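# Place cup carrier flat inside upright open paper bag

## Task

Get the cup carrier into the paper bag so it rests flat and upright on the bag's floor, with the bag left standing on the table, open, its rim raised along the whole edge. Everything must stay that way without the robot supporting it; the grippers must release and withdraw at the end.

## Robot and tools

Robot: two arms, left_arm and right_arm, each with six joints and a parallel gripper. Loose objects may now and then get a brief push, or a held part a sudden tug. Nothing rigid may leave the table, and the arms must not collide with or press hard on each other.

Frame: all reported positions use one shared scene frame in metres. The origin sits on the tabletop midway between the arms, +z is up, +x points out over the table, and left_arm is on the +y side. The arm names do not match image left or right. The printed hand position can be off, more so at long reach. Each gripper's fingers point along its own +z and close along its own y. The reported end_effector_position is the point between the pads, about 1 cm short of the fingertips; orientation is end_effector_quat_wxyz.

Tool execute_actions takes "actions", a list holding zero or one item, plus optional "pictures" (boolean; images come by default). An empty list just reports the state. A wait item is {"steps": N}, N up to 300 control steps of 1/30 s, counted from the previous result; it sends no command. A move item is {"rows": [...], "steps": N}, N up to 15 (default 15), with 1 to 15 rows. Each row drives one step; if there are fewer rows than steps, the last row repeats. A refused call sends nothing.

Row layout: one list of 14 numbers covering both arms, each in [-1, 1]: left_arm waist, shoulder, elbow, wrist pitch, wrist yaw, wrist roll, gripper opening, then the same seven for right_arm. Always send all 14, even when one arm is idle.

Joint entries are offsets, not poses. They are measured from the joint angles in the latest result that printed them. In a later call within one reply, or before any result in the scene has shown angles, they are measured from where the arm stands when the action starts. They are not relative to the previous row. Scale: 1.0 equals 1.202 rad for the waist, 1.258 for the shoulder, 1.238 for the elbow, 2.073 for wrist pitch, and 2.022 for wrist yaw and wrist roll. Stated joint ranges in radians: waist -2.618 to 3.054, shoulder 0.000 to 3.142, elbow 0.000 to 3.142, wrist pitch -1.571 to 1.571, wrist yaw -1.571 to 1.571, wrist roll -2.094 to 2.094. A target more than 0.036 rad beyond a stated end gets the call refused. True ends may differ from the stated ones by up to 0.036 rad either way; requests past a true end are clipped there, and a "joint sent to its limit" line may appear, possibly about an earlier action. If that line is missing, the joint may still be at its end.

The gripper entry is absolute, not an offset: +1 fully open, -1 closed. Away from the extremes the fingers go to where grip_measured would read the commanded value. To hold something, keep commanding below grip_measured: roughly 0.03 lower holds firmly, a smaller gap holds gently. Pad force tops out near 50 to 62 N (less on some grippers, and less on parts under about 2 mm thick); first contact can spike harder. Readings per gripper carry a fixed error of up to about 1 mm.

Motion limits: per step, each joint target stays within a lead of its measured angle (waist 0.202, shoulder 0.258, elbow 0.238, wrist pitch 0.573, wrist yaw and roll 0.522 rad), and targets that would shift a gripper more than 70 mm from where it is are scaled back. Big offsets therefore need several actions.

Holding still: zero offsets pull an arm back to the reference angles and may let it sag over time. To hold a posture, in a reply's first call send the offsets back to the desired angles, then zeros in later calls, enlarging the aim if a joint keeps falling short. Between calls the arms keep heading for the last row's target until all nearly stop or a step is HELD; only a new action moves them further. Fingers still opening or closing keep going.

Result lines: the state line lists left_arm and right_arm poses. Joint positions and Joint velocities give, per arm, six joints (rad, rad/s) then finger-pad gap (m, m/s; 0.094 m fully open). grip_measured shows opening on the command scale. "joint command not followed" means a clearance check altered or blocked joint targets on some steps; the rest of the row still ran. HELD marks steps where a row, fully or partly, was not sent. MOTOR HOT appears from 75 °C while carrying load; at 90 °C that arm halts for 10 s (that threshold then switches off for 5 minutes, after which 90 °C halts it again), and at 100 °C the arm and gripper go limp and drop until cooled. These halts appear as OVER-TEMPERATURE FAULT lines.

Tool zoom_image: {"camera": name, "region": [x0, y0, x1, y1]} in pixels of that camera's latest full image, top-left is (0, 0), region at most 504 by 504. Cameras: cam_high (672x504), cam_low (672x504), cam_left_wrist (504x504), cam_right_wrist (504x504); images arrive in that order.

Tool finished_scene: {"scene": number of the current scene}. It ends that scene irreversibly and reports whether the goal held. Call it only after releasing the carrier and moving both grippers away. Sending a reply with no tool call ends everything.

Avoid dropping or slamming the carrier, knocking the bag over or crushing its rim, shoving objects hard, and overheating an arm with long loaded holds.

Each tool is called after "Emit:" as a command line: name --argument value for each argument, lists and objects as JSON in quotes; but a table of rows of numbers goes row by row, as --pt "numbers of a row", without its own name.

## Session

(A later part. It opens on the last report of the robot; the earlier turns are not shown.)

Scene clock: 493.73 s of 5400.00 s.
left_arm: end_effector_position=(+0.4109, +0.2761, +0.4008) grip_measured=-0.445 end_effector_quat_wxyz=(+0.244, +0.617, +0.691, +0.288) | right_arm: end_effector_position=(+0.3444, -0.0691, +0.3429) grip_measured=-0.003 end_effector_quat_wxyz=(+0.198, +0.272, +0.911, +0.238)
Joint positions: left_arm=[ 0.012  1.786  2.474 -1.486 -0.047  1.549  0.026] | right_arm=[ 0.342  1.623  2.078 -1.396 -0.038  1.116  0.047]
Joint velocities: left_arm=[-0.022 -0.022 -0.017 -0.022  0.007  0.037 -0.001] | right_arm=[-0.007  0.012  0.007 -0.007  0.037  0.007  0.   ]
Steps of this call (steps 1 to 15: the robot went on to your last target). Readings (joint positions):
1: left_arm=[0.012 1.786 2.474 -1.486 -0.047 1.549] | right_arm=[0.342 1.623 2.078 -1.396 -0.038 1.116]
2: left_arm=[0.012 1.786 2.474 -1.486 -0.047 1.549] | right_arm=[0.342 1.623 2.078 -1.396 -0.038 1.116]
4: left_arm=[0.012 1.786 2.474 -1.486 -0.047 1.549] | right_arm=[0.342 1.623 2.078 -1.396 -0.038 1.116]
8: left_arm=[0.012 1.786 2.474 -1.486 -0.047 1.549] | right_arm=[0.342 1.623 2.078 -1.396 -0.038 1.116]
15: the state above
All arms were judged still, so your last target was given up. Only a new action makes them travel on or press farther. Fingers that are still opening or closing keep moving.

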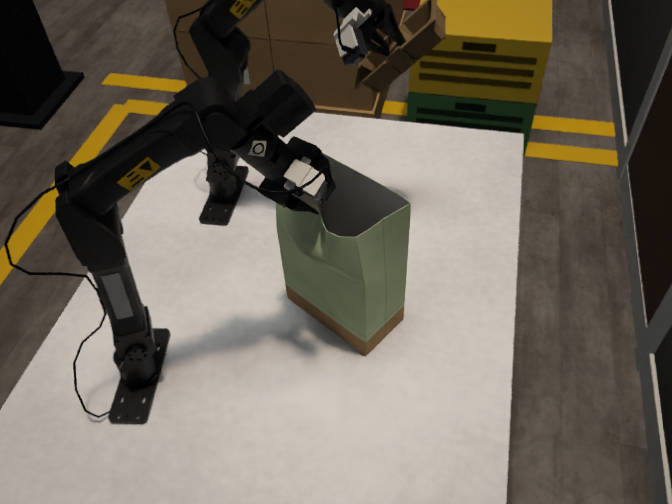

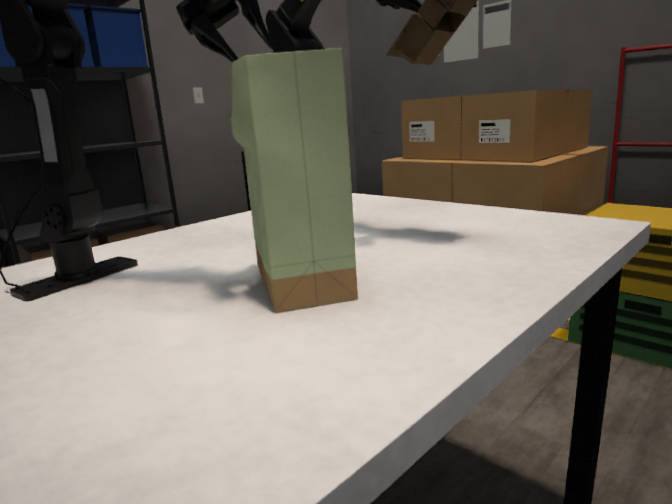

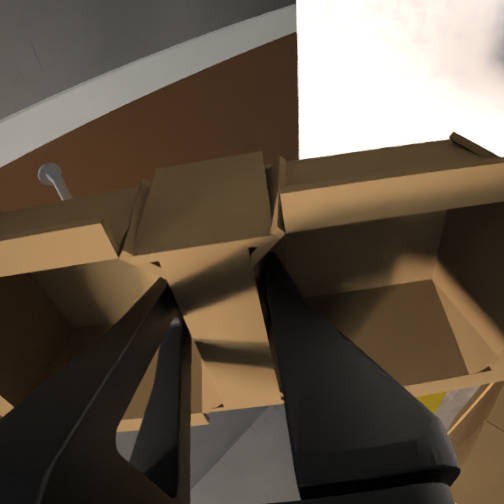

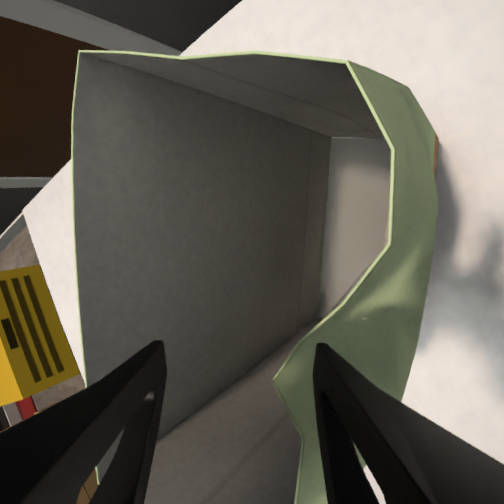

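Emit:
execute_actions --actions '[{"rows":[[0,0,0,0,0,0,-0.5,0,0.01,-0.01,0,0,0,0.1],[0,0,0,0,0,0,-0.5,0,0.02,-0.015,0,0,0,0.2],[0,0,0,0,0,0,-0.5,0,0.03,-0.02,0,0,0,0.2],[0,0,0,0,0,0,-0.5,0,0.04,-0.03,0,0,0,0.2],[0,0,0,0,0,0,-0.5,0,0.05,-0.04,0,0,0,0.2],[0,0,0,0,0,0,-0.5,0,0.06,-0.05,0,0,0,0.2],[0,0,0,0,0,0,-0.5,0,0.065,-0.055,0,0,0,0.2]],"steps":15}]' --pictures false

Emit:
execute_actions --actions '[{"steps":10}]'

Scene clock: 504.20 s of 5400.00 s.
left_arm: end_effector_position=(+0.4109, +0.2761, +0.4008) grip_measured=-0.445 end_effector_quat_wxyz=(+0.244, +0.617, +0.691, +0.288) | right_arm: end_effector_position=(+0.3567, -0.0620, +0.2885) grip_measured=+0.197 end_effector_quat_wxyz=(+0.147, +0.280, +0.931, +0.184)
Joint positions: left_arm=[ 0.012  1.786  2.474 -1.486 -0.047  1.549  0.026] | right_arm=[ 0.342  1.715  2.014 -1.394 -0.038  1.116  0.056]
Joint velocities: left_arm=[-0.002 -0.002  0.012 -0.022  0.007  0.022  0.001] | right_arm=[-0.002 -0.002  0.002 -0.095 -0.081 -0.066 -0.001]
Steps of this call (steps 1 to 90: nothing new was sent; then 6.97 s passed at rest; steps 91 to 105: all 15 steps of this action). Readings (joint positions):
91: left_arm=[0.012 1.786 2.474 -1.486 -0.047 1.549] | right_arm=[0.342 1.623 2.078 -1.396 -0.038 1.116]
92: left_arm=[0.012 1.786 2.474 -1.486 -0.047 1.549] | right_arm=[0.342 1.624 2.078 -1.396 -0.038 1.116]
94: left_arm=[0.012 1.786 2.474 -1.486 -0.047 1.549] | right_arm=[0.342 1.632 2.078 -1.396 -0.038 1.116]
98: left_arm=[0.012 1.786 2.474 -1.486 -0.047 1.549] | right_arm=[0.342 1.669 2.045 -1.394 -0.038 1.116]
105: the state above

Scene clock: 504.53 s of 5400.00 s.
left_arm: end_effector_position=(+0.4109, +0.2761, +0.4008) grip_measured=-0.445 end_effector_quat_wxyz=(+0.244, +0.617, +0.691, +0.288) | right_arm: end_effector_position=(+0.3567, -0.0620, +0.2885) grip_measured=+0.197 end_effector_quat_wxyz=(+0.147, +0.280, +0.931, +0.184)
Joint positions: left_arm=[ 0.012  1.786  2.474 -1.486 -0.047  1.549  0.026] | right_arm=[ 0.342  1.715  2.014 -1.394 -0.038  1.116  0.056]
Joint velocities: left_arm=[-0.007 -0.002  0.012  0.037 -0.022 -0.007 -0.   ] | right_arm=[-0.002 -0.012 -0.012 -0.051  0.022 -0.051  0.   ]
Steps of this call (steps 1 to 10: the robot went on to your last target). Readings (joint positions):
1: left_arm=[0.012 1.786 2.474 -1.486 -0.047 1.549] | right_arm=[0.342 1.715 2.014 -1.394 -0.038 1.116]
2: left_arm=[0.012 1.786 2.474 -1.486 -0.047 1.549] | right_arm=[0.342 1.715 2.014 -1.394 -0.038 1.116]
4: left_arm=[0.012 1.786 2.474 -1.486 -0.047 1.549] | right_arm=[0.342 1.715 2.014 -1.394 -0.038 1.116]
8: left_arm=[0.012 1.786 2.474 -1.486 -0.047 1.549] | right_arm=[0.342 1.715 2.014 -1.394 -0.038 1.116]
10: the state above

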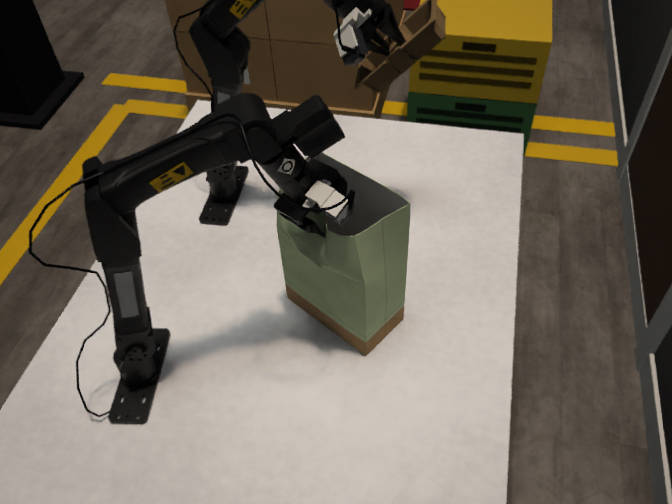

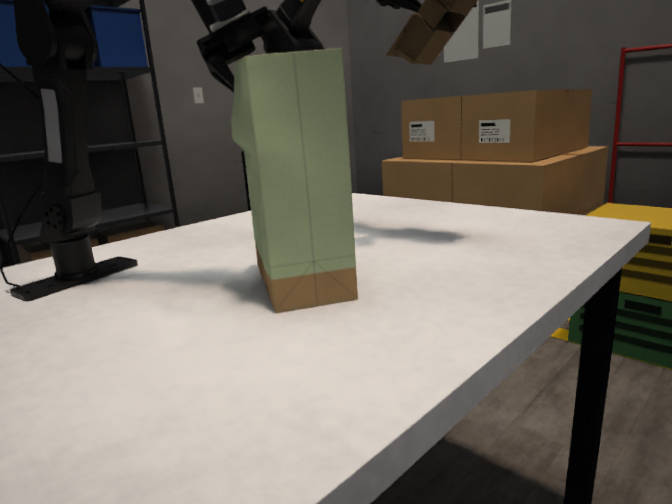

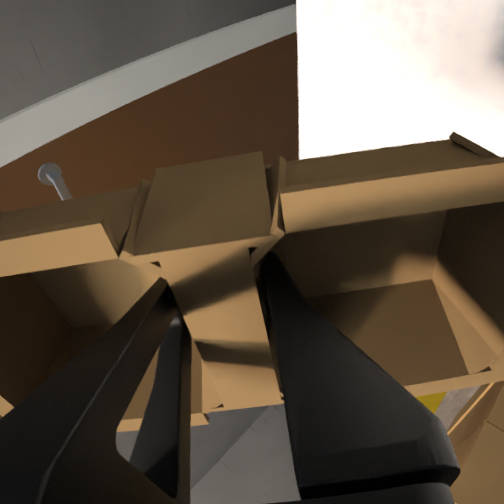

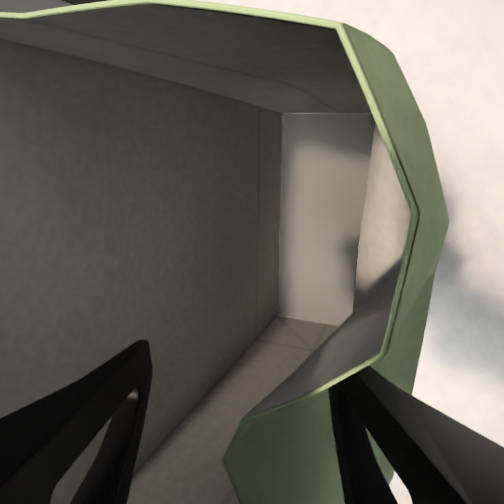

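Emit:
execute_actions --actions '[{"rows":[[0,0,0,0,0,0,-0.5,0,0,0,0,0,0,0],[0,0,0,0,0,0,-0.5,0,0,0,0,0,0,-0.2],[0,0,0,0,0,0,-0.5,0,0,0,0,0,0,-0.4],[0,0,0,0,0,0,-0.5,0,0,0,0,0,0,-0.6],[0,0,0,0,0,0,-0.5,0,0,0,0,0,0,-0.8],[0,0,0,0,0,0,-0.5,0,0,0,0,0,0,-1]],"steps":15}]' --pictures false

Emit:
execute_actions --actions '[{"rows":[[0,0,0,0,0,0,-0.5,0,0,0,0,0,0,-1],[0,0,0,0,0,0,-0.5,0,0,0,0,0,0,-1],[0,0,0,0,0,0,-0.5,0,0,0,0,0,0,-1],[0,0,0,0,0,0,-0.5,0,0,0,0,0,0,-1],[0,0,0,0,0,0,-0.5,0,0,0,0,0,0,-1],[0,0,0,0,0,0,-0.5,0,-0.02,0,-0.01,0,0,-1],[0,0,0,0,0,0,-0.5,0,-0.03,0,-0.015,0,0,-1],[0,0,0,0,0,0,-0.5,0,-0.04,0,-0.02,0,0,-1],[0,0,0,0,0,0,-0.5,0,-0.055,0,-0.035,0,0,-1]],"steps":15}]' --pictures false

Emit:
execute_actions --actions '[{"steps":15}]'

Scene clock: 517.73 s of 5400.00 s.
left_arm: end_effector_position=(+0.4109, +0.2761, +0.4008) grip_measured=-0.445 end_effector_quat_wxyz=(+0.244, +0.617, +0.691, +0.288) | right_arm: end_effector_position=(+0.3566, -0.0618, +0.2885) grip_measured=-0.989 end_effector_quat_wxyz=(+0.147, +0.280, +0.931, +0.185)
Joint positions: left_arm=[ 0.012  1.786  2.474 -1.486 -0.047  1.549  0.026] | right_arm=[ 0.342  1.715  2.014 -1.394 -0.039  1.116  0.001]
Joint velocities: left_arm=[ 0.002 -0.012  0.002 -0.022 -0.007 -0.051  0.001] | right_arm=[ 0.002 -0.002 -0.002  0.022  0.037 -0.022 -0.   ]
Steps of this call (steps 1 to 15: the robot went on to your last target; steps 16 to 90: nothing new was sent; then 9.70 s passed at rest; steps 91 to 105: all 15 steps of this action). Readings (joint positions):
91: left_arm=[0.012 1.786 2.474 -1.486 -0.047 1.549] | right_arm=[0.342 1.715 2.014 -1.394 -0.038 1.116]
92: left_arm=[0.012 1.786 2.474 -1.486 -0.047 1.549] | right_arm=[0.342 1.715 2.014 -1.394 -0.038 1.116]
94: left_arm=[0.012 1.786 2.474 -1.486 -0.047 1.549] | right_arm=[0.342 1.715 2.014 -1.394 -0.038 1.116]
98: left_arm=[0.012 1.786 2.474 -1.486 -0.047 1.549] | right_arm=[0.342 1.715 2.014 -1.394 -0.038 1.116]
105: the state above

Scene clock: 518.23 s of 5400.00 s.
left_arm: end_effector_position=(+0.4109, +0.2761, +0.4008) grip_measured=-0.445 end_effector_quat_wxyz=(+0.244, +0.617, +0.691, +0.288) | right_arm: end_effector_position=(+0.3395, -0.0716, +0.3020) grip_measured=-0.989 end_effector_quat_wxyz=(+0.149, +0.280, +0.930, +0.187)
Joint positions: left_arm=[ 0.012  1.786  2.474 -1.486 -0.047  1.549  0.026] | right_arm=[ 0.342  1.662  2.014 -1.442 -0.039  1.116  0.001]
Joint velocities: left_arm=[-0.007  0.017  0.012  0.066 -0.051  0.022  0.   ] | right_arm=[-0.002 -0.066 -0.012 -0.11  -0.007 -0.051 -0.   ]
Steps of this call (steps 1 to 15: all 15 steps of this action). Readings (joint positions):
1: left_arm=[0.012 1.786 2.474 -1.486 -0.047 1.549] | right_arm=[0.342 1.715 2.014 -1.394 -0.039 1.116]
2: left_arm=[0.012 1.786 2.474 -1.486 -0.047 1.549] | right_arm=[0.342 1.715 2.014 -1.394 -0.039 1.116]
4: left_arm=[0.012 1.786 2.474 -1.486 -0.047 1.549] | right_arm=[0.342 1.715 2.014 -1.394 -0.039 1.116]
8: left_arm=[0.012 1.786 2.474 -1.486 -0.047 1.549] | right_arm=[0.342 1.712 2.014 -1.400 -0.039 1.116]
15: the state above

Scene clock: 518.73 s of 5400.00 s.
left_arm: end_effector_position=(+0.4109, +0.2761, +0.4008) grip_measured=-0.445 end_effector_quat_wxyz=(+0.244, +0.617, +0.691, +0.288) | right_arm: end_effector_position=(+0.3378, -0.0726, +0.3018) grip_measured=-0.989 end_effector_quat_wxyz=(+0.147, +0.280, +0.931, +0.185)
Joint positions: left_arm=[ 0.012  1.786  2.474 -1.486 -0.047  1.549  0.026] | right_arm=[ 0.342  1.661  2.014 -1.449 -0.039  1.116  0.001]
Joint velocities: left_arm=[ 0.007 -0.002  0.012  0.037  0.022  0.007  0.001] | right_arm=[ 0.012 -0.012  0.022 -0.066  0.022 -0.022 -0.001]
Steps of this call (steps 1 to 15: the robot went on to your last target). Readings (joint positions):
1: left_arm=[0.012 1.786 2.474 -1.486 -0.047 1.549] | right_arm=[0.342 1.661 2.014 -1.445 -0.039 1.116]
2: left_arm=[0.012 1.786 2.474 -1.486 -0.047 1.549] | right_arm=[0.342 1.661 2.014 -1.447 -0.039 1.116]
4: left_arm=[0.012 1.786 2.474 -1.486 -0.047 1.549] | right_arm=[0.342 1.661 2.014 -1.448 -0.039 1.116]
8: left_arm=[0.012 1.786 2.474 -1.486 -0.047 1.549] | right_arm=[0.342 1.661 2.014 -1.449 -0.039 1.116]
15: the state above
All arms were judged still, so your last target was given up. Only a new action makes them travel on or press farther. Fingers that are still opening or closing keep moving.

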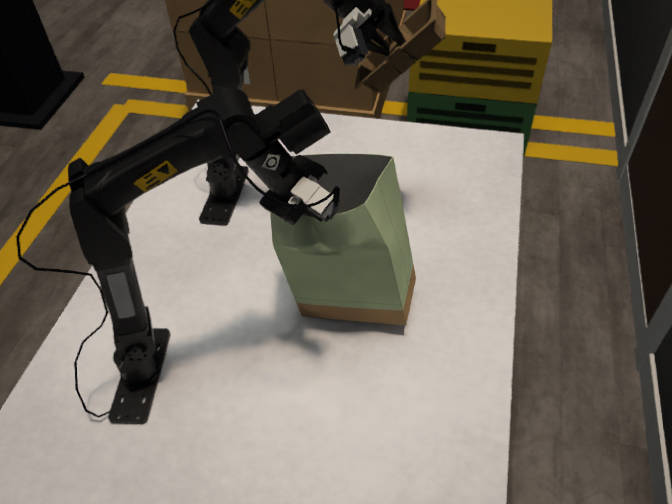

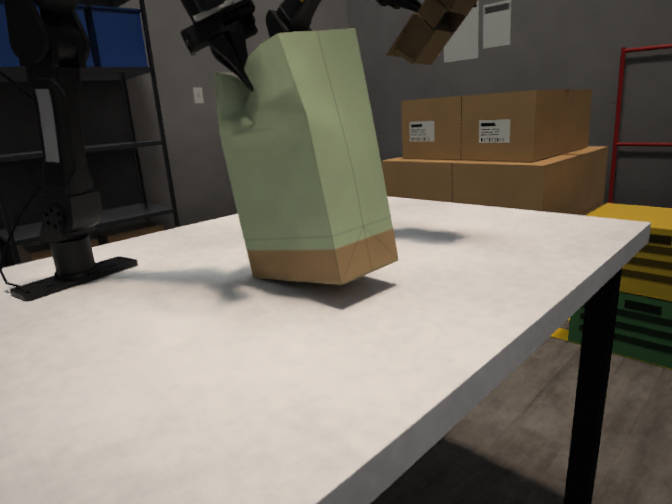

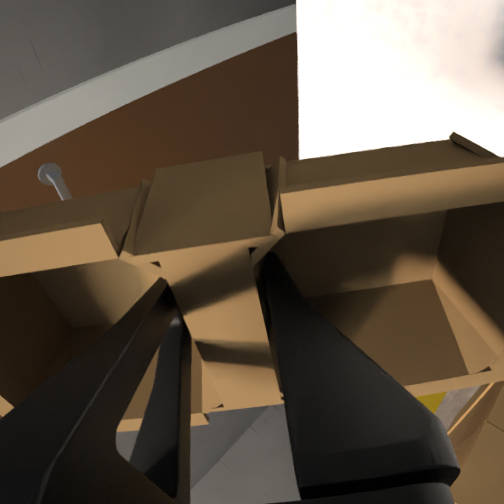

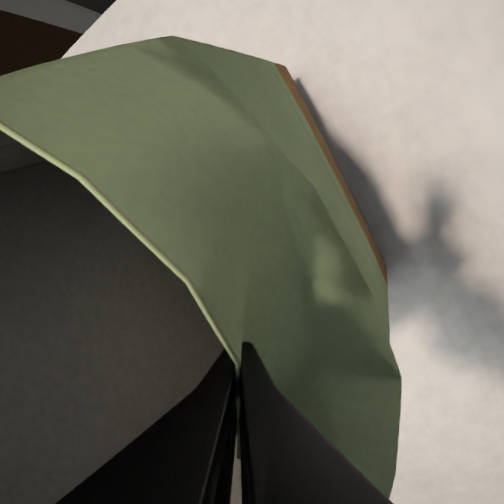

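Emit:
execute_actions --actions '[{"rows":[[0,0,0,0,0,0,-0.5,0.01,0,0,0,0,0.02,-1],[0,0,0,0,0,0,-0.5,0.02,0,0,0,0,0.04,-1],[0,0,0,0,0,0,-0.5,0.03,0,0,0,0,0.06,-1],[0,0,0,0,0,0,-0.5,0.04,0,0,0,0,0.08,-1],[0,0,0,0,0,0,-0.5,0.05,0,0,0,0,0.1,-1],[0,0,0,0,0,0,-0.5,0.06,0,0,0,0,0.12,-1],[0,0,0,0,0,0,-0.5,0.07,0,0,0,0,0.14,-1],[0,0,0,0,0,0,-0.5,0.08,0,0,0,0,0.16,-1],[0,0,0,0,0,0,-0.5,0.09,0,0,0,0,0.18,-1],[0,0,0,0,0,0,-0.5,0.1,0,0,0,0,0.2,-1],[0,0,0,0,0,0,-0.5,0.11,0,0,0,0,0.22,-1],[0,0,0,0,0,0,-0.5,0.12,0,0,0,0,0.24,-1],[0,0,0,0,0,0,-0.5,0.13,0,0,0,0,0.26,-1],[0,0,0,0,0,0,-0.5,0.14,0,0,0,0,0.28,-1],[0,0,0,0,0,0,-0.5,0.15,0,0,0,0,0.3,-1]],"steps":15}]' --pictures false

Emit:
execute_actions --actions '[{"steps":20}]'

Scene clock: 529.23 s of 5400.00 s.
left_arm: end_effector_position=(+0.4109, +0.2761, +0.4008) grip_measured=-0.445 end_effector_quat_wxyz=(+0.244, +0.617, +0.691, +0.288) | right_arm: end_effector_position=(+0.3059, -0.0279, +0.3017) grip_measured=-0.989 end_effector_quat_wxyz=(+0.087, +0.409, +0.881, +0.219)
Joint positions: left_arm=[ 0.012  1.786  2.474 -1.486 -0.047  1.549  0.026] | right_arm=[ 0.493  1.661  2.014 -1.449 -0.038  1.551  0.001]
Joint velocities: left_arm=[-0.002 -0.012  0.012  0.051 -0.051  0.037  0.001] | right_arm=[ 0.31   0.002 -0.012  0.022 -0.022  1.15  -0.   ]
Steps of this call (steps 1 to 220: nothing new was sent; then 2.67 s passed at rest; steps 221 to 235: all 15 steps of this action). Readings (joint positions):
221: left_arm=[0.012 1.786 2.474 -1.486 -0.047 1.549] | right_arm=[0.342 1.661 2.014 -1.449 -0.039 1.121]
222: left_arm=[0.012 1.786 2.474 -1.486 -0.047 1.549] | right_arm=[0.344 1.661 2.014 -1.449 -0.039 1.132]
224: left_arm=[0.012 1.786 2.474 -1.486 -0.047 1.549] | right_arm=[0.356 1.661 2.014 -1.449 -0.039 1.173]
228: left_arm=[0.012 1.786 2.474 -1.486 -0.047 1.549] | right_arm=[0.406 1.661 2.014 -1.449 -0.038 1.292]
235: the state above

Scene clock: 529.90 s of 5400.00 s.
left_arm: end_effector_position=(+0.4109, +0.2761, +0.4008) grip_measured=-0.445 end_effector_quat_wxyz=(+0.244, +0.617, +0.691, +0.288) | right_arm: end_effector_position=(+0.2999, -0.0209, +0.3018) grip_measured=-0.989 end_effector_quat_wxyz=(+0.066, +0.469, +0.851, +0.227)
Joint positions: left_arm=[ 0.012  1.786  2.474 -1.486 -0.047  1.549  0.026] | right_arm=[ 0.517  1.661  2.014 -1.449 -0.041  1.713  0.001]
Joint velocities: left_arm=[-0.017 -0.002 -0.007  0.037  0.051 -0.066 -0.001] | right_arm=[ 0.012  0.002  0.012  0.066 -0.022  0.066 -0.001]
Steps of this call (steps 1 to 20: the robot went on to your last target). Readings (joint positions):
1: left_arm=[0.012 1.786 2.474 -1.486 -0.047 1.549] | right_arm=[0.503 1.661 2.014 -1.449 -0.039 1.584]
2: left_arm=[0.012 1.786 2.474 -1.486 -0.047 1.549] | right_arm=[0.511 1.661 2.014 -1.449 -0.040 1.610]
4: left_arm=[0.012 1.786 2.474 -1.486 -0.047 1.549] | right_arm=[0.517 1.661 2.014 -1.449 -0.041 1.649]
8: left_arm=[0.012 1.786 2.474 -1.486 -0.047 1.549] | right_arm=[0.517 1.661 2.014 -1.449 -0.041 1.688]
20: the state above

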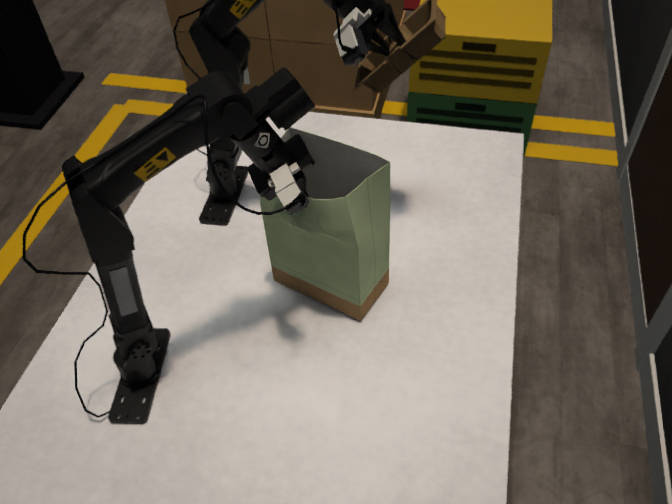

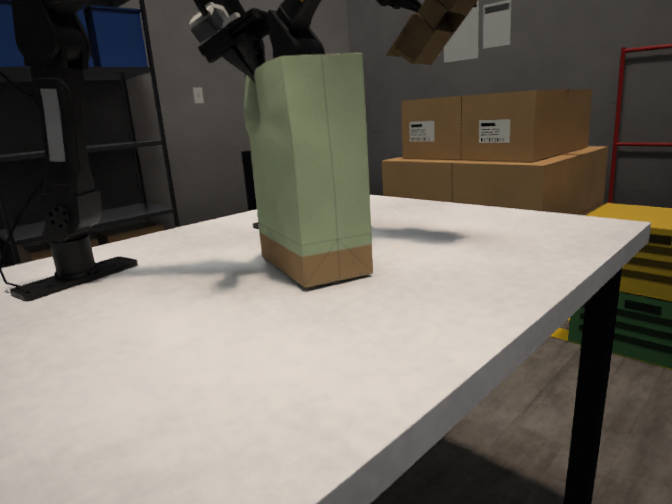

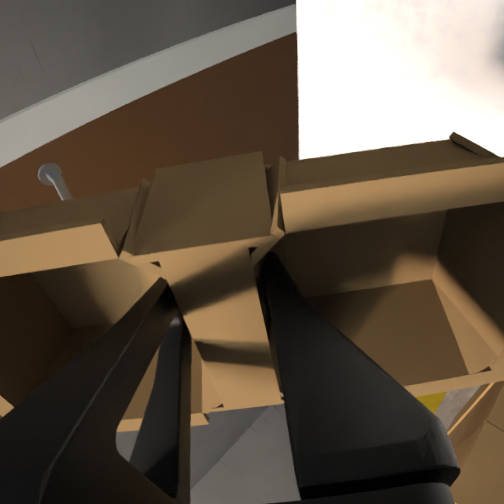

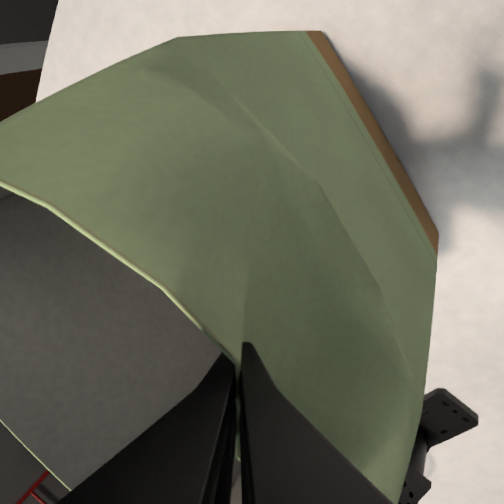

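Emit:
execute_actions --actions '[{"rows":[[0,0,0,0,0,0,-0.5,0.01,0,0,0,0,0.02,-1],[0,0,0,0,0,0,-0.5,0.02,0,0,0,0,0.04,-1],[0,0,0,0,0,0,-0.5,0.03,0,0,0,0,0.06,-1],[0,0,0,0,0,0,-0.5,0.04,0,0,0,0,0.08,-1],[0,0,0,0,0,0,-0.5,0.05,0,0,0,0,0.1,-1],[0,0,0,0,0,0,-0.5,0.06,0,0,0,0,0.12,-1],[0,0,0,0,0,0,-0.5,0.07,0,0,0,0,0.14,-1],[0,0,0,0,0,0,-0.5,0.07,0,0,0,0,0.16,-1]],"steps":15}]' --pictures false

Emit:
execute_actions --actions '[{"steps":20}]'

Emit:
execute_actions --actions '[{"rows":[[0,0,0,0,0,0,-0.5,0,0,0,0,0,0,-0.9],[0,0,0,0,0,0,-0.5,0,0,0,0,0,0,-0.8],[0,0,0,0,0,0,-0.5,0,0,0,0,0,0,-0.7],[0,0,0,0,0,0,-0.5,0,0,0,0,0,0,-0.6],[0,0,0,0,0,0,-0.5,0,0,0,0,0,0,-0.5],[0,0,0,0,0,0,-0.5,0,0,0,0,0,0,-0.5],[0,0,0,0,0,0,-0.5,0,0,0,0,0,0,-0.5],[0,0,0,0,0,0,-0.5,0,-0.02,0.02,0,0,0,-0.5],[0,0,0,0,0,0,-0.5,0,-0.04,0.04,0,0,0,-0.5],[0,0,0,0,0,0,-0.5,0,-0.06,0.06,0,0,0,-0.5],[0,0,0,0,0,0,-0.5,0,-0.08,0.08,0,0,0,-0.5],[0,0,0,0,0,0,-0.5,0,-0.1,0.1,0,0,0,-0.5],[0,0,0,0,0,0,-0.5,0,-0.12,0.12,0,0,0,-0.5],[0,0,0,0,0,0,-0.5,0,-0.14,0.14,0,0,0,-0.5],[0,0,0,0,0,0,-0.5,0,-0.16,0.14,0,0,0,-0.5]],"steps":15}]' --pictures false

Emit:
execute_actions --actions '[{"steps":15}]'

Scene clock: 547.87 s of 5400.00 s.
left_arm: end_effector_position=(+0.4109, +0.2761, +0.4008) grip_measured=-0.445 end_effector_quat_wxyz=(+0.244, +0.617, +0.691, +0.288) | right_arm: end_effector_position=(+0.2799, +0.0002, +0.3018) grip_measured=-0.989 end_effector_quat_wxyz=(+0.023, +0.555, +0.798, +0.235)
Joint positions: left_arm=[ 0.012  1.786  2.474 -1.486 -0.047  1.549  0.026] | right_arm=[ 0.595  1.661  2.014 -1.449 -0.042  2.     0.001]
Joint velocities: left_arm=[-0.012  0.017  0.002  0.007 -0.037  0.007 -0.001] | right_arm=[ 0.002  0.012 -0.002 -0.051 -0.037  0.154 -0.   ]
Steps of this call (steps 1 to 15: the robot went on to your last target; steps 16 to 110: nothing new was sent; then 13.80 s passed at rest; steps 111 to 125: all 15 steps of this action). Readings (joint positions):
111: left_arm=[0.012 1.786 2.474 -1.486 -0.047 1.549] | right_arm=[0.517 1.661 2.014 -1.449 -0.041 1.720]
112: left_arm=[0.012 1.786 2.474 -1.486 -0.047 1.549] | right_arm=[0.518 1.661 2.014 -1.449 -0.041 1.732]
114: left_arm=[0.012 1.786 2.474 -1.486 -0.047 1.549] | right_arm=[0.530 1.661 2.014 -1.449 -0.040 1.771]
118: left_arm=[0.012 1.786 2.474 -1.486 -0.047 1.549] | right_arm=[0.580 1.661 2.014 -1.449 -0.041 1.890]
125: the state above

Scene clock: 548.53 s of 5400.00 s.
left_arm: end_effector_position=(+0.4109, +0.2761, +0.4008) grip_measured=-0.445 end_effector_quat_wxyz=(+0.244, +0.617, +0.691, +0.288) | right_arm: end_effector_position=(+0.2799, +0.0002, +0.3018) grip_measured=-0.989 end_effector_quat_wxyz=(+0.019, +0.566, +0.790, +0.235)
Joint positions: left_arm=[ 0.012  1.786  2.474 -1.486 -0.047  1.549  0.026] | right_arm=[ 0.595  1.661  2.014 -1.449 -0.042  2.028  0.001]
Joint velocities: left_arm=[ 0.007  0.002 -0.012 -0.051  0.051 -0.007 -0.   ] | right_arm=[ 0.007  0.002  0.007 -0.066  0.066 -0.051 -0.001]
Steps of this call (steps 1 to 20: the robot went on to your last target). Readings (joint positions):
1: left_arm=[0.012 1.786 2.474 -1.486 -0.047 1.549] | right_arm=[0.595 1.661 2.014 -1.449 -0.042 2.006]
2: left_arm=[0.012 1.786 2.474 -1.486 -0.047 1.549] | right_arm=[0.595 1.661 2.014 -1.449 -0.042 2.010]
4: left_arm=[0.012 1.786 2.474 -1.486 -0.047 1.549] | right_arm=[0.595 1.661 2.014 -1.449 -0.042 2.017]
8: left_arm=[0.012 1.786 2.474 -1.486 -0.047 1.549] | right_arm=[0.595 1.661 2.014 -1.449 -0.042 2.024]
20: the state above

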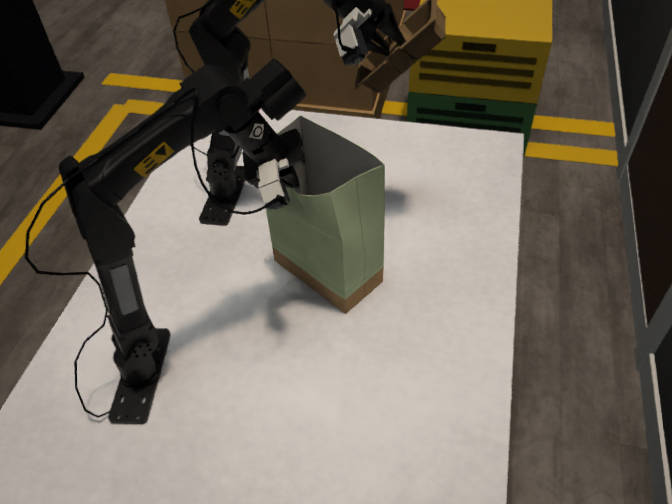

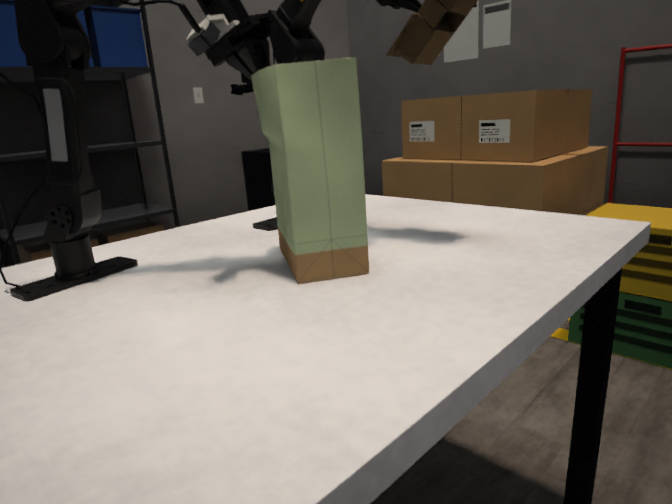

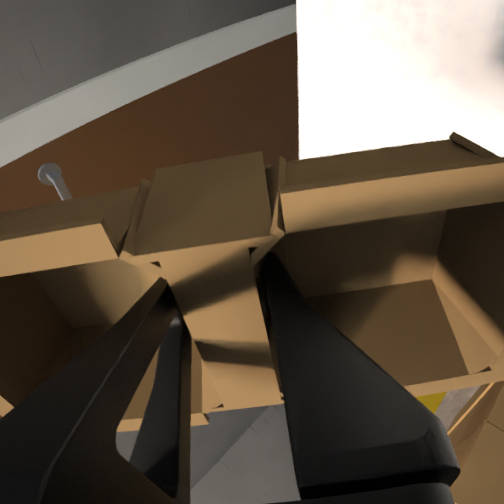

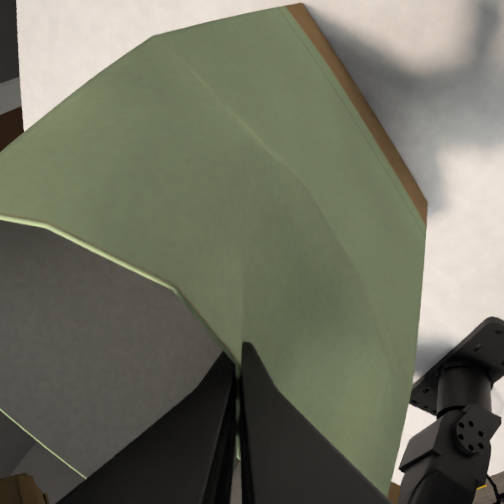

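Scene clock: 549.03 s of 5400.00 s.
left_arm: end_effector_position=(+0.4109, +0.2761, +0.4008) grip_measured=-0.445 end_effector_quat_wxyz=(+0.244, +0.617, +0.691, +0.288) | right_arm: end_effector_position=(+0.2700, -0.0096, +0.3621) grip_measured=-0.503 end_effector_quat_wxyz=(+0.035, +0.549, +0.771, +0.321)
Joint positions: left_arm=[ 0.012  1.786  2.474 -1.486 -0.047  1.549  0.026] | right_arm=[ 0.595  1.572  2.105 -1.447 -0.042  2.028  0.023]
Joint velocities: left_arm=[ 0.002  0.012 -0.012 -0.051 -0.037 -0.007 -0.   ] | right_arm=[-0.022 -0.774  0.51   0.051 -0.022  0.037 -0.001]
Steps of this call (steps 1 to 15: all 15 steps of this action). Readings (joint positions):
1: left_arm=[0.012 1.786 2.474 -1.486 -0.047 1.549] | right_arm=[0.595 1.661 2.014 -1.449 -0.042 2.028]
2: left_arm=[0.012 1.786 2.474 -1.486 -0.047 1.549] | right_arm=[0.595 1.661 2.014 -1.449 -0.042 2.028]
4: left_arm=[0.012 1.786 2.474 -1.486 -0.047 1.549] | right_arm=[0.595 1.661 2.014 -1.449 -0.042 2.028]
8: left_arm=[0.012 1.786 2.474 -1.486 -0.047 1.549] | right_arm=[0.595 1.661 2.014 -1.449 -0.042 2.028]
15: the state above

Scene clock: 549.53 s of 5400.00 s.
left_arm: end_effector_position=(+0.4109, +0.2761, +0.4008) grip_measured=-0.445 end_effector_quat_wxyz=(+0.244, +0.617, +0.691, +0.288) | right_arm: end_effector_position=(+0.2455, -0.0335, +0.4273) grip_measured=-0.503 end_effector_quat_wxyz=(+0.051, +0.526, +0.741, +0.414)
Joint positions: left_arm=[ 0.012  1.786  2.474 -1.486 -0.047  1.549  0.026] | right_arm=[ 0.595  1.45   2.184 -1.445 -0.042  2.028  0.023]
Joint velocities: left_arm=[-0.017  0.012  0.012 -0.007 -0.051  0.007  0.   ] | right_arm=[-0.007 -0.002  0.002  0.007  0.007  0.066 -0.001]
Steps of this call (steps 1 to 15: the robot went on to your last target). Readings (joint positions):
1: left_arm=[0.012 1.786 2.474 -1.486 -0.047 1.549] | right_arm=[0.595 1.543 2.123 -1.446 -0.042 2.028]
2: left_arm=[0.012 1.786 2.474 -1.486 -0.047 1.549] | right_arm=[0.595 1.514 2.140 -1.445 -0.042 2.028]
4: left_arm=[0.012 1.786 2.474 -1.486 -0.047 1.549] | right_arm=[0.595 1.466 2.168 -1.445 -0.042 2.028]
8: left_arm=[0.012 1.786 2.474 -1.486 -0.047 1.549] | right_arm=[0.595 1.436 2.184 -1.445 -0.042 2.028]
15: the state above

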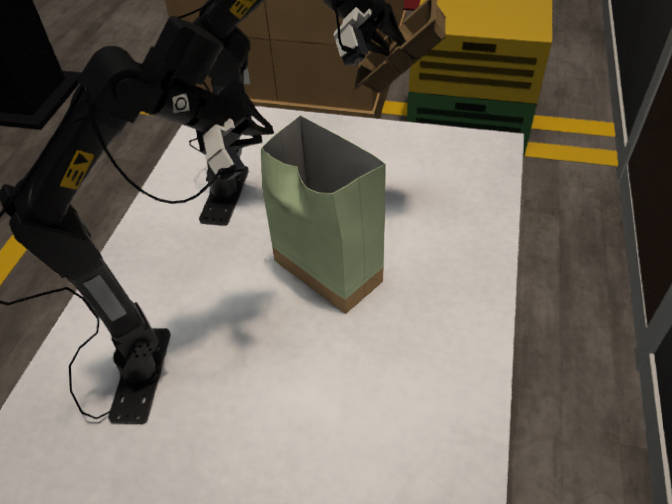

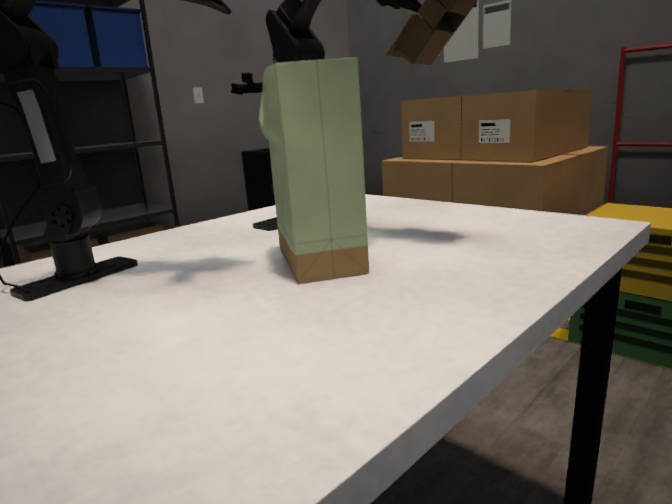

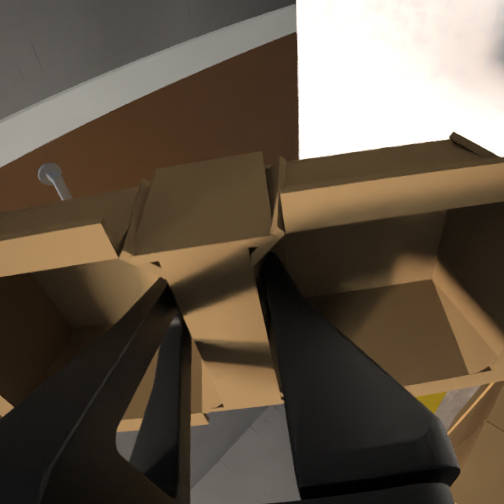

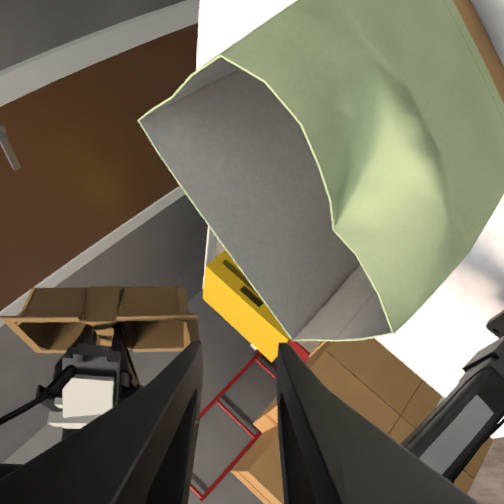

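Emit:
execute_actions --actions '[{"rows":[[0,0,0,0,0,0,-0.5,-0.07,-0.02,0,0,0,0,-0.5],[0,0,0,0,0,0,-0.5,-0.14,-0.04,0,0,0,0,-0.5],[0,0,0,0,0,0,-0.5,-0.21,-0.06,0,0,0,0,-0.5],[0,0,0,0,0,0,-0.5,-0.28,-0.08,0,0,0,0,-0.5],[0,0,0,0,0,0,-0.5,-0.35,-0.1,0,0,0,0,-0.5],[0,0,0,0,0,0,-0.5,-0.42,-0.1,0,0,0,0,-0.5],[0,0,0,0,0,0,-0.5,-0.49,-0.1,0,0,0,0,-0.5],[0,0,0,0,0,0,-0.5,-0.56,-0.1,0,0,0,0,-0.5],[0,0,0,0,0,0,-0.5,-0.63,-0.1,0,0,0,0,-0.5],[0,0,0,0,0,0,-0.5,-0.7,-0.1,0,0,0,0,-0.5],[0,0,0,0,0,0,-0.5,-0.77,-0.1,0,0,0,0,-0.5],[0,0,0,0,0,0,-0.5,-0.84,-0.1,0,0,0,0,-0.5],[0,0,0,0,0,0,-0.5,-0.9,-0.1,0,0,0,0,-0.5]],"steps":15}]' --pictures false

Emit:
execute_actions --actions '[{"rows":[[-0.04,0,0,0,0,0,-0.5,0,0,0,0,0,0,-0.5],[-0.08,0,0,0,0,0,-0.5,0,0,0,0,0,0,-0.5],[-0.12,0,0,0,0,0,-0.5,0,0,0,0,0,0,-0.5],[-0.16,0,0,0,0,0,-0.5,0,0,0,0,0,0,-0.5],[-0.2,0,0,0,0,0,-0.5,0,0,0,0,0,0,-0.5],[-0.24,0,0,0,0,0,-0.5,0,0,0,0,0,0,-0.5],[-0.28,0,0,0,0,0,-0.5,0,0,0,0,0,0,-0.5],[-0.32,0,0,0,0,0,-0.5,0,0,0,0,0,0,-0.5],[-0.36,0,0,0,0,0,-0.5,0,0,0,0,0,0,-0.5],[-0.4,0,0,0,0,0,-0.5,0,0,0,0,0,0,-0.5],[-0.44,0,0,0,0,0,-0.5,0,0,0,0,0,0,-0.5],[-0.48,0,0,0,0,0,-0.5,0,0,0,0,0,0,-0.5],[-0.52,0,0,0,0,0,-0.5,0,0,0,0,0,0,-0.5],[-0.55,0,0,0,0,0,-0.5,0,0,0,0,0,0,-0.5],[-0.565,0,0,0,0,0,-0.5,0,0,0,0,0,0,-0.5]],"steps":15}]' --pictures false

Emit:
execute_actions --actions '[{"steps":20}]'

Emit:
zoom_image --camera "cam_high" --region '[220,30,440,250]'

Scene clock: 575.10 s of 5400.00 s.
left_arm: end_effector_position=(+0.4109, +0.2761, +0.4008) grip_measured=-0.445 end_effector_quat_wxyz=(+0.244, +0.617, +0.691, +0.288) | right_arm: end_effector_position=(+0.2988, -0.3163, +0.4617) grip_measured=-0.503 end_effector_quat_wxyz=(+0.279, +0.791, +0.388, +0.382)
Joint positions: left_arm=[ 0.012  1.786  2.474 -1.486 -0.047  1.549  0.026] | right_arm=[-0.404  1.33   2.184 -1.44  -0.041  2.028  0.023]
Joint velocities: left_arm=[ 0.002 -0.007 -0.007  0.007 -0.007 -0.022 -0.   ] | right_arm=[-1.575 -0.022 -0.002 -0.051  0.081 -0.037  0.   ]
Steps of this call (steps 1 to 15: the robot went on to your last target; steps 16 to 90: nothing new was sent; then 22.07 s passed at rest; steps 91 to 105: all 15 steps of this action). Readings (joint positions):
91: left_arm=[0.012 1.786 2.474 -1.486 -0.047 1.549] | right_arm=[0.584 1.450 2.184 -1.445 -0.048 2.028]
92: left_arm=[0.012 1.786 2.474 -1.486 -0.047 1.549] | right_arm=[0.547 1.448 2.184 -1.444 -0.056 2.028]
94: left_arm=[0.012 1.786 2.474 -1.486 -0.047 1.549] | right_arm=[0.413 1.435 2.184 -1.443 -0.058 2.028]
98: left_arm=[0.012 1.786 2.474 -1.486 -0.047 1.549] | right_arm=[0.108 1.369 2.184 -1.440 -0.049 2.028]
105: the state above

Scene clock: 575.60 s of 5400.00 s.
left_arm: end_effector_position=(+0.3574, +0.0348, +0.4009) grip_measured=-0.445 end_effector_quat_wxyz=(+0.320, +0.800, +0.467, +0.201) | right_arm: end_effector_position=(+0.2980, -0.3205, +0.4617) grip_measured=-0.503 end_effector_quat_wxyz=(+0.283, +0.794, +0.382, +0.379)
Joint positions: left_arm=[-0.618  1.786  2.474 -1.486 -0.053  1.549  0.026] | right_arm=[-0.415  1.33   2.184 -1.44  -0.035  2.028  0.023]
Joint velocities: left_arm=[-1.101 -0.002 -0.027 -0.051  0.095  0.037  0.001] | right_arm=[-0.002  0.007 -0.012 -0.066 -0.066  0.022  0.001]
Steps of this call (steps 1 to 15: all 15 steps of this action). Readings (joint positions):
1: left_arm=[0.007 1.786 2.474 -1.486 -0.050 1.549] | right_arm=[-0.429 1.330 2.184 -1.440 -0.029 2.028]
2: left_arm=[-0.008 1.786 2.474 -1.486 -0.057 1.549] | right_arm=[-0.426 1.330 2.184 -1.440 -0.028 2.028]
4: left_arm=[-0.076 1.786 2.474 -1.486 -0.067 1.549] | right_arm=[-0.417 1.330 2.184 -1.440 -0.032 2.028]
8: left_arm=[-0.286 1.786 2.474 -1.486 -0.063 1.549] | right_arm=[-0.415 1.330 2.184 -1.440 -0.034 2.028]
15: the state above

Scene clock: 576.27 s of 5400.00 s.
left_arm: end_effector_position=(+0.3446, +0.0145, +0.4008) grip_measured=-0.445 end_effector_quat_wxyz=(+0.327, +0.813, +0.443, +0.189) | right_arm: end_effector_position=(+0.2980, -0.3204, +0.4617) grip_measured=-0.503 end_effector_quat_wxyz=(+0.283, +0.794, +0.382, +0.379)
Joint positions: left_arm=[-0.674  1.786  2.474 -1.486 -0.046  1.549  0.026] | right_arm=[-0.415  1.33   2.184 -1.44  -0.035  2.028  0.023]
Joint velocities: left_arm=[ 0.017 -0.022  0.002 -0.007 -0.037  0.022  0.002] | right_arm=[-0.027  0.007  0.007  0.022  0.022 -0.022  0.   ]
Steps of this call (steps 1 to 20: the robot went on to your last target). Readings (joint positions):
1: left_arm=[-0.649 1.786 2.474 -1.486 -0.048 1.549] | right_arm=[-0.415 1.330 2.184 -1.440 -0.035 2.028]
2: left_arm=[-0.669 1.786 2.474 -1.486 -0.043 1.549] | right_arm=[-0.415 1.330 2.184 -1.440 -0.035 2.028]
4: left_arm=[-0.678 1.786 2.474 -1.486 -0.040 1.549] | right_arm=[-0.415 1.330 2.184 -1.440 -0.035 2.028]
8: left_arm=[-0.674 1.786 2.474 -1.486 -0.044 1.549] | right_arm=[-0.415 1.330 2.184 -1.440 -0.035 2.028]
20: the state above

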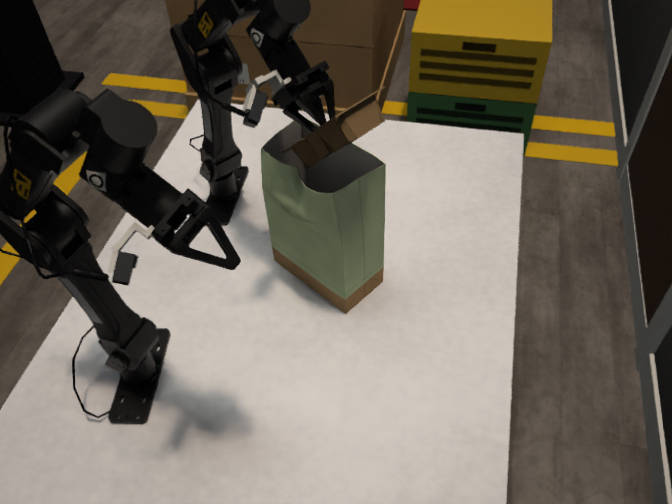

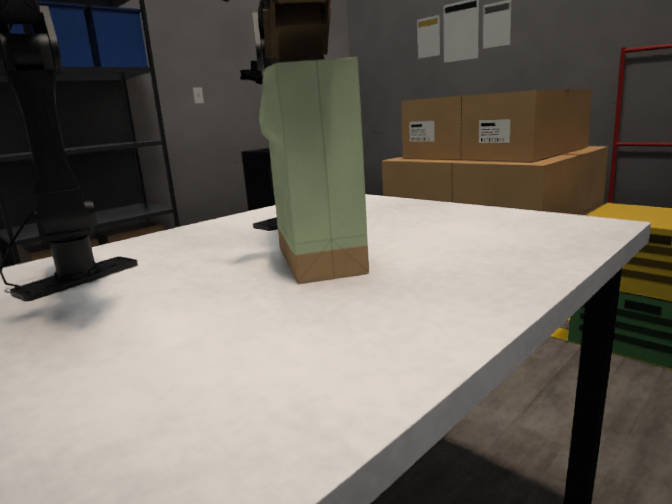

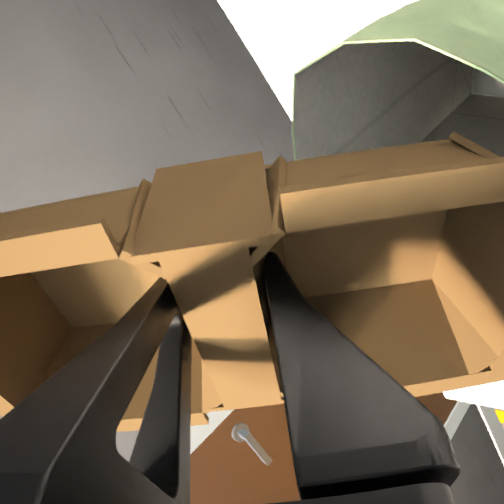

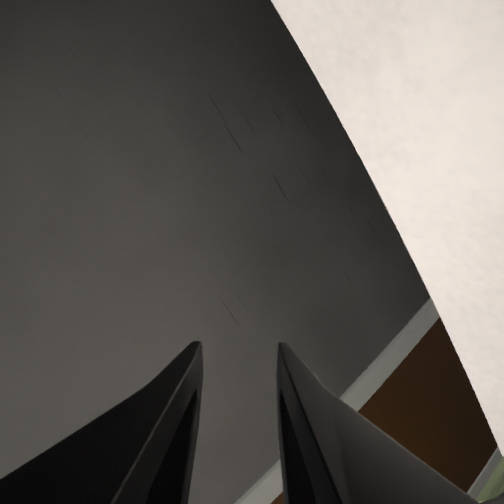

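Region (220, 30, 440, 250) of cam_high's 672x504 image, scaled by 2.291, with more detail than that image has.

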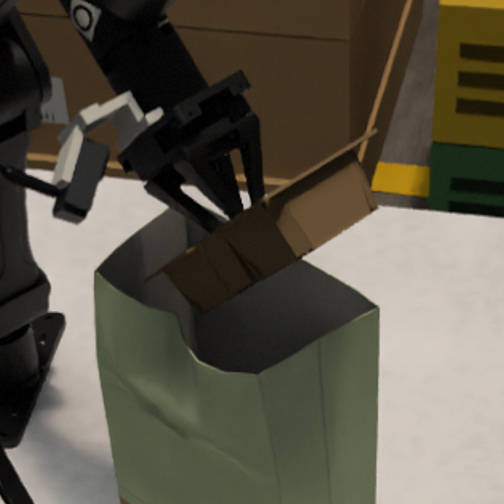

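Emit:
execute_actions --actions '[{"rows":[[0.02,0,0,0,0,0,-0.5,0,0,0,0,0,0,-0.5],[0.03,0,0,0,0,0,-0.5,0,0,0,0,0,0,-0.5],[0.045,0,0,0,0,0,-0.5,0,0,0,0,0,0,-0.5],[0.045,0,-0.02,0,0,0,-0.5,0,0,0,0,0,0,-0.5],[0.045,0,-0.04,0,0,0,-0.5,0,0,0,0,0,0,-0.5],[0.045,0,-0.06,0,0,0,-0.5,0,0,0,0,0,0,-0.5],[0.045,0,-0.08,0,0,0,-0.5,0,0,0,0,0,0,-0.5],[0.045,0,-0.1,0,0,0,-0.5,0,0,0,0,0,0,-0.5],[0.045,0,-0.12,0,0,0,-0.5,0,0,0,0,0,0,-0.5]],"steps":15}]' --pictures false

Emit:
execute_actions --actions '[{"steps":15}]'

Emit:
zoom_image --camera "cam_high" --region '[220,30,440,250]'

Scene clock: 586.40 s of 5400.00 s.
left_arm: end_effector_position=(+0.3592, +0.0306, +0.3486) grip_measured=-0.445 end_effector_quat_wxyz=(+0.255, +0.826, +0.476, +0.164) | right_arm: end_effector_position=(+0.2980, -0.3204, +0.4617) grip_measured=-0.503 end_effector_quat_wxyz=(+0.283, +0.794, +0.382, +0.379)
Joint positions: left_arm=[-0.623  1.801  2.332 -1.486 -0.05   1.549  0.026] | right_arm=[-0.415  1.33   2.184 -1.44  -0.035  2.028  0.023]
Joint velocities: left_arm=[-0.022  0.007 -0.022  0.022  0.037 -0.037 -0.001] | right_arm=[-0.012  0.007 -0.002  0.022  0.007 -0.081  0.   ]
Steps of this call (steps 1 to 15: the robot went on to your last target; steps 16 to 90: nothing new was sent; then 6.63 s passed at rest; steps 91 to 105: all 15 steps of this action). Readings (joint positions):
91: left_arm=[-0.672 1.786 2.474 -1.486 -0.045 1.549] | right_arm=[-0.415 1.330 2.184 -1.440 -0.035 2.028]
92: left_arm=[-0.667 1.786 2.474 -1.486 -0.045 1.549] | right_arm=[-0.415 1.330 2.184 -1.440 -0.035 2.028]
94: left_arm=[-0.646 1.786 2.474 -1.486 -0.045 1.549] | right_arm=[-0.415 1.330 2.184 -1.440 -0.035 2.028]
98: left_arm=[-0.623 1.783 2.418 -1.483 -0.049 1.549] | right_arm=[-0.415 1.330 2.184 -1.440 -0.035 2.028]
105: the state above

Scene clock: 586.90 s of 5400.00 s.
left_arm: end_effector_position=(+0.3592, +0.0306, +0.3488) grip_measured=-0.445 end_effector_quat_wxyz=(+0.256, +0.826, +0.476, +0.164) | right_arm: end_effector_position=(+0.2980, -0.3204, +0.4617) grip_measured=-0.503 end_effector_quat_wxyz=(+0.283, +0.794, +0.382, +0.379)
Joint positions: left_arm=[-0.623  1.801  2.332 -1.486 -0.05   1.549  0.026] | right_arm=[-0.415  1.33   2.184 -1.44  -0.035  2.028  0.023]
Joint velocities: left_arm=[ 0.012 -0.012 -0.012  0.007 -0.007  0.022 -0.   ] | right_arm=[-0.012 -0.007 -0.002 -0.051 -0.051 -0.007  0.   ]
Steps of this call (steps 1 to 15: the robot went on to your last target). Readings (joint positions):
1: left_arm=[-0.623 1.801 2.332 -1.486 -0.050 1.549] | right_arm=[-0.415 1.330 2.184 -1.440 -0.035 2.028]
2: left_arm=[-0.623 1.801 2.332 -1.486 -0.050 1.549] | right_arm=[-0.415 1.330 2.184 -1.440 -0.035 2.028]
4: left_arm=[-0.623 1.801 2.332 -1.486 -0.050 1.549] | right_arm=[-0.415 1.330 2.184 -1.440 -0.035 2.028]
8: left_arm=[-0.623 1.801 2.332 -1.486 -0.050 1.549] | right_arm=[-0.415 1.330 2.184 -1.440 -0.035 2.028]
15: the state above
All arms were judged still, so your last target was given up. Only a new action makes them travel on or press farther. Fingers that are still opening or closing keep moving.

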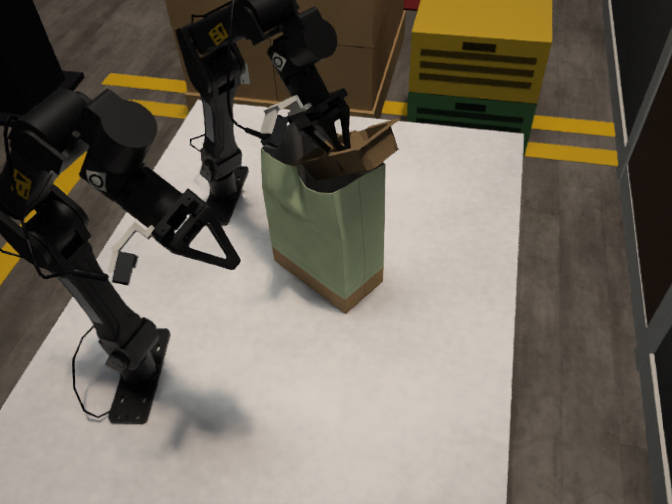

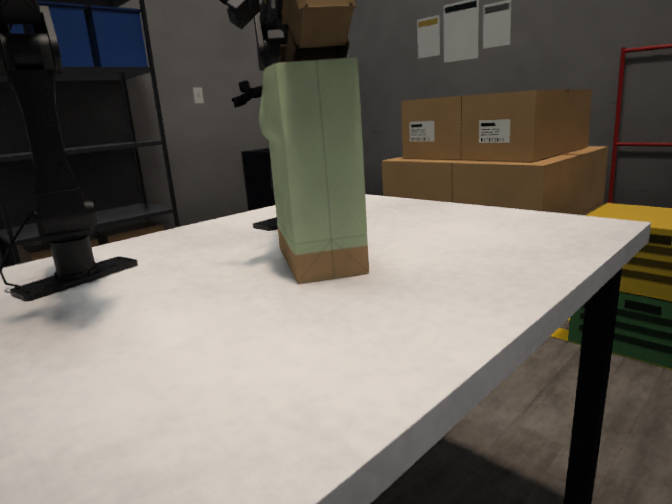

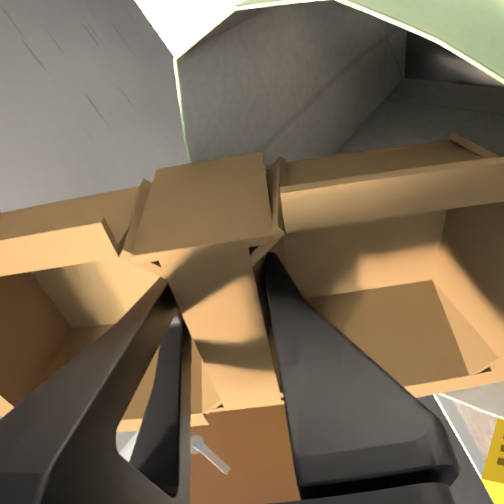

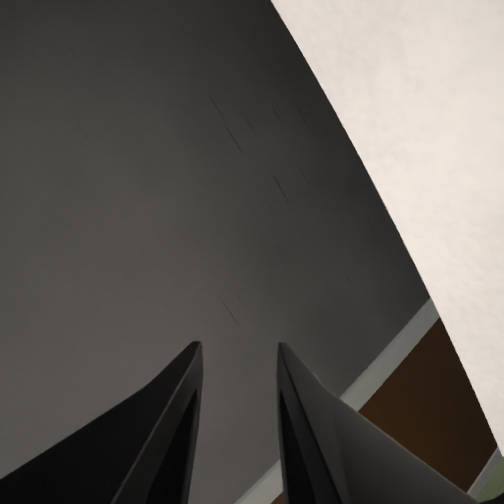

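Region (220, 30, 440, 250) of cam_high's 672x504 image, scaled by 2.291, with more detail than that image has.

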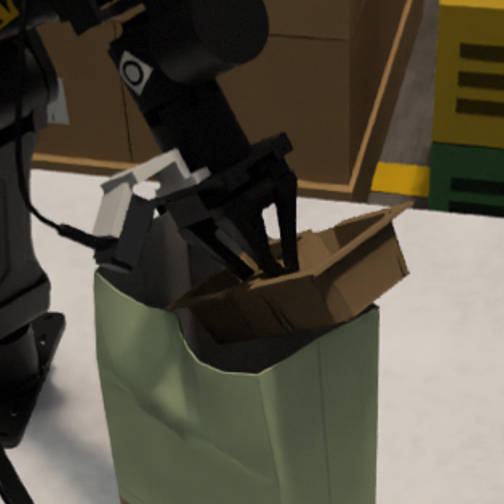

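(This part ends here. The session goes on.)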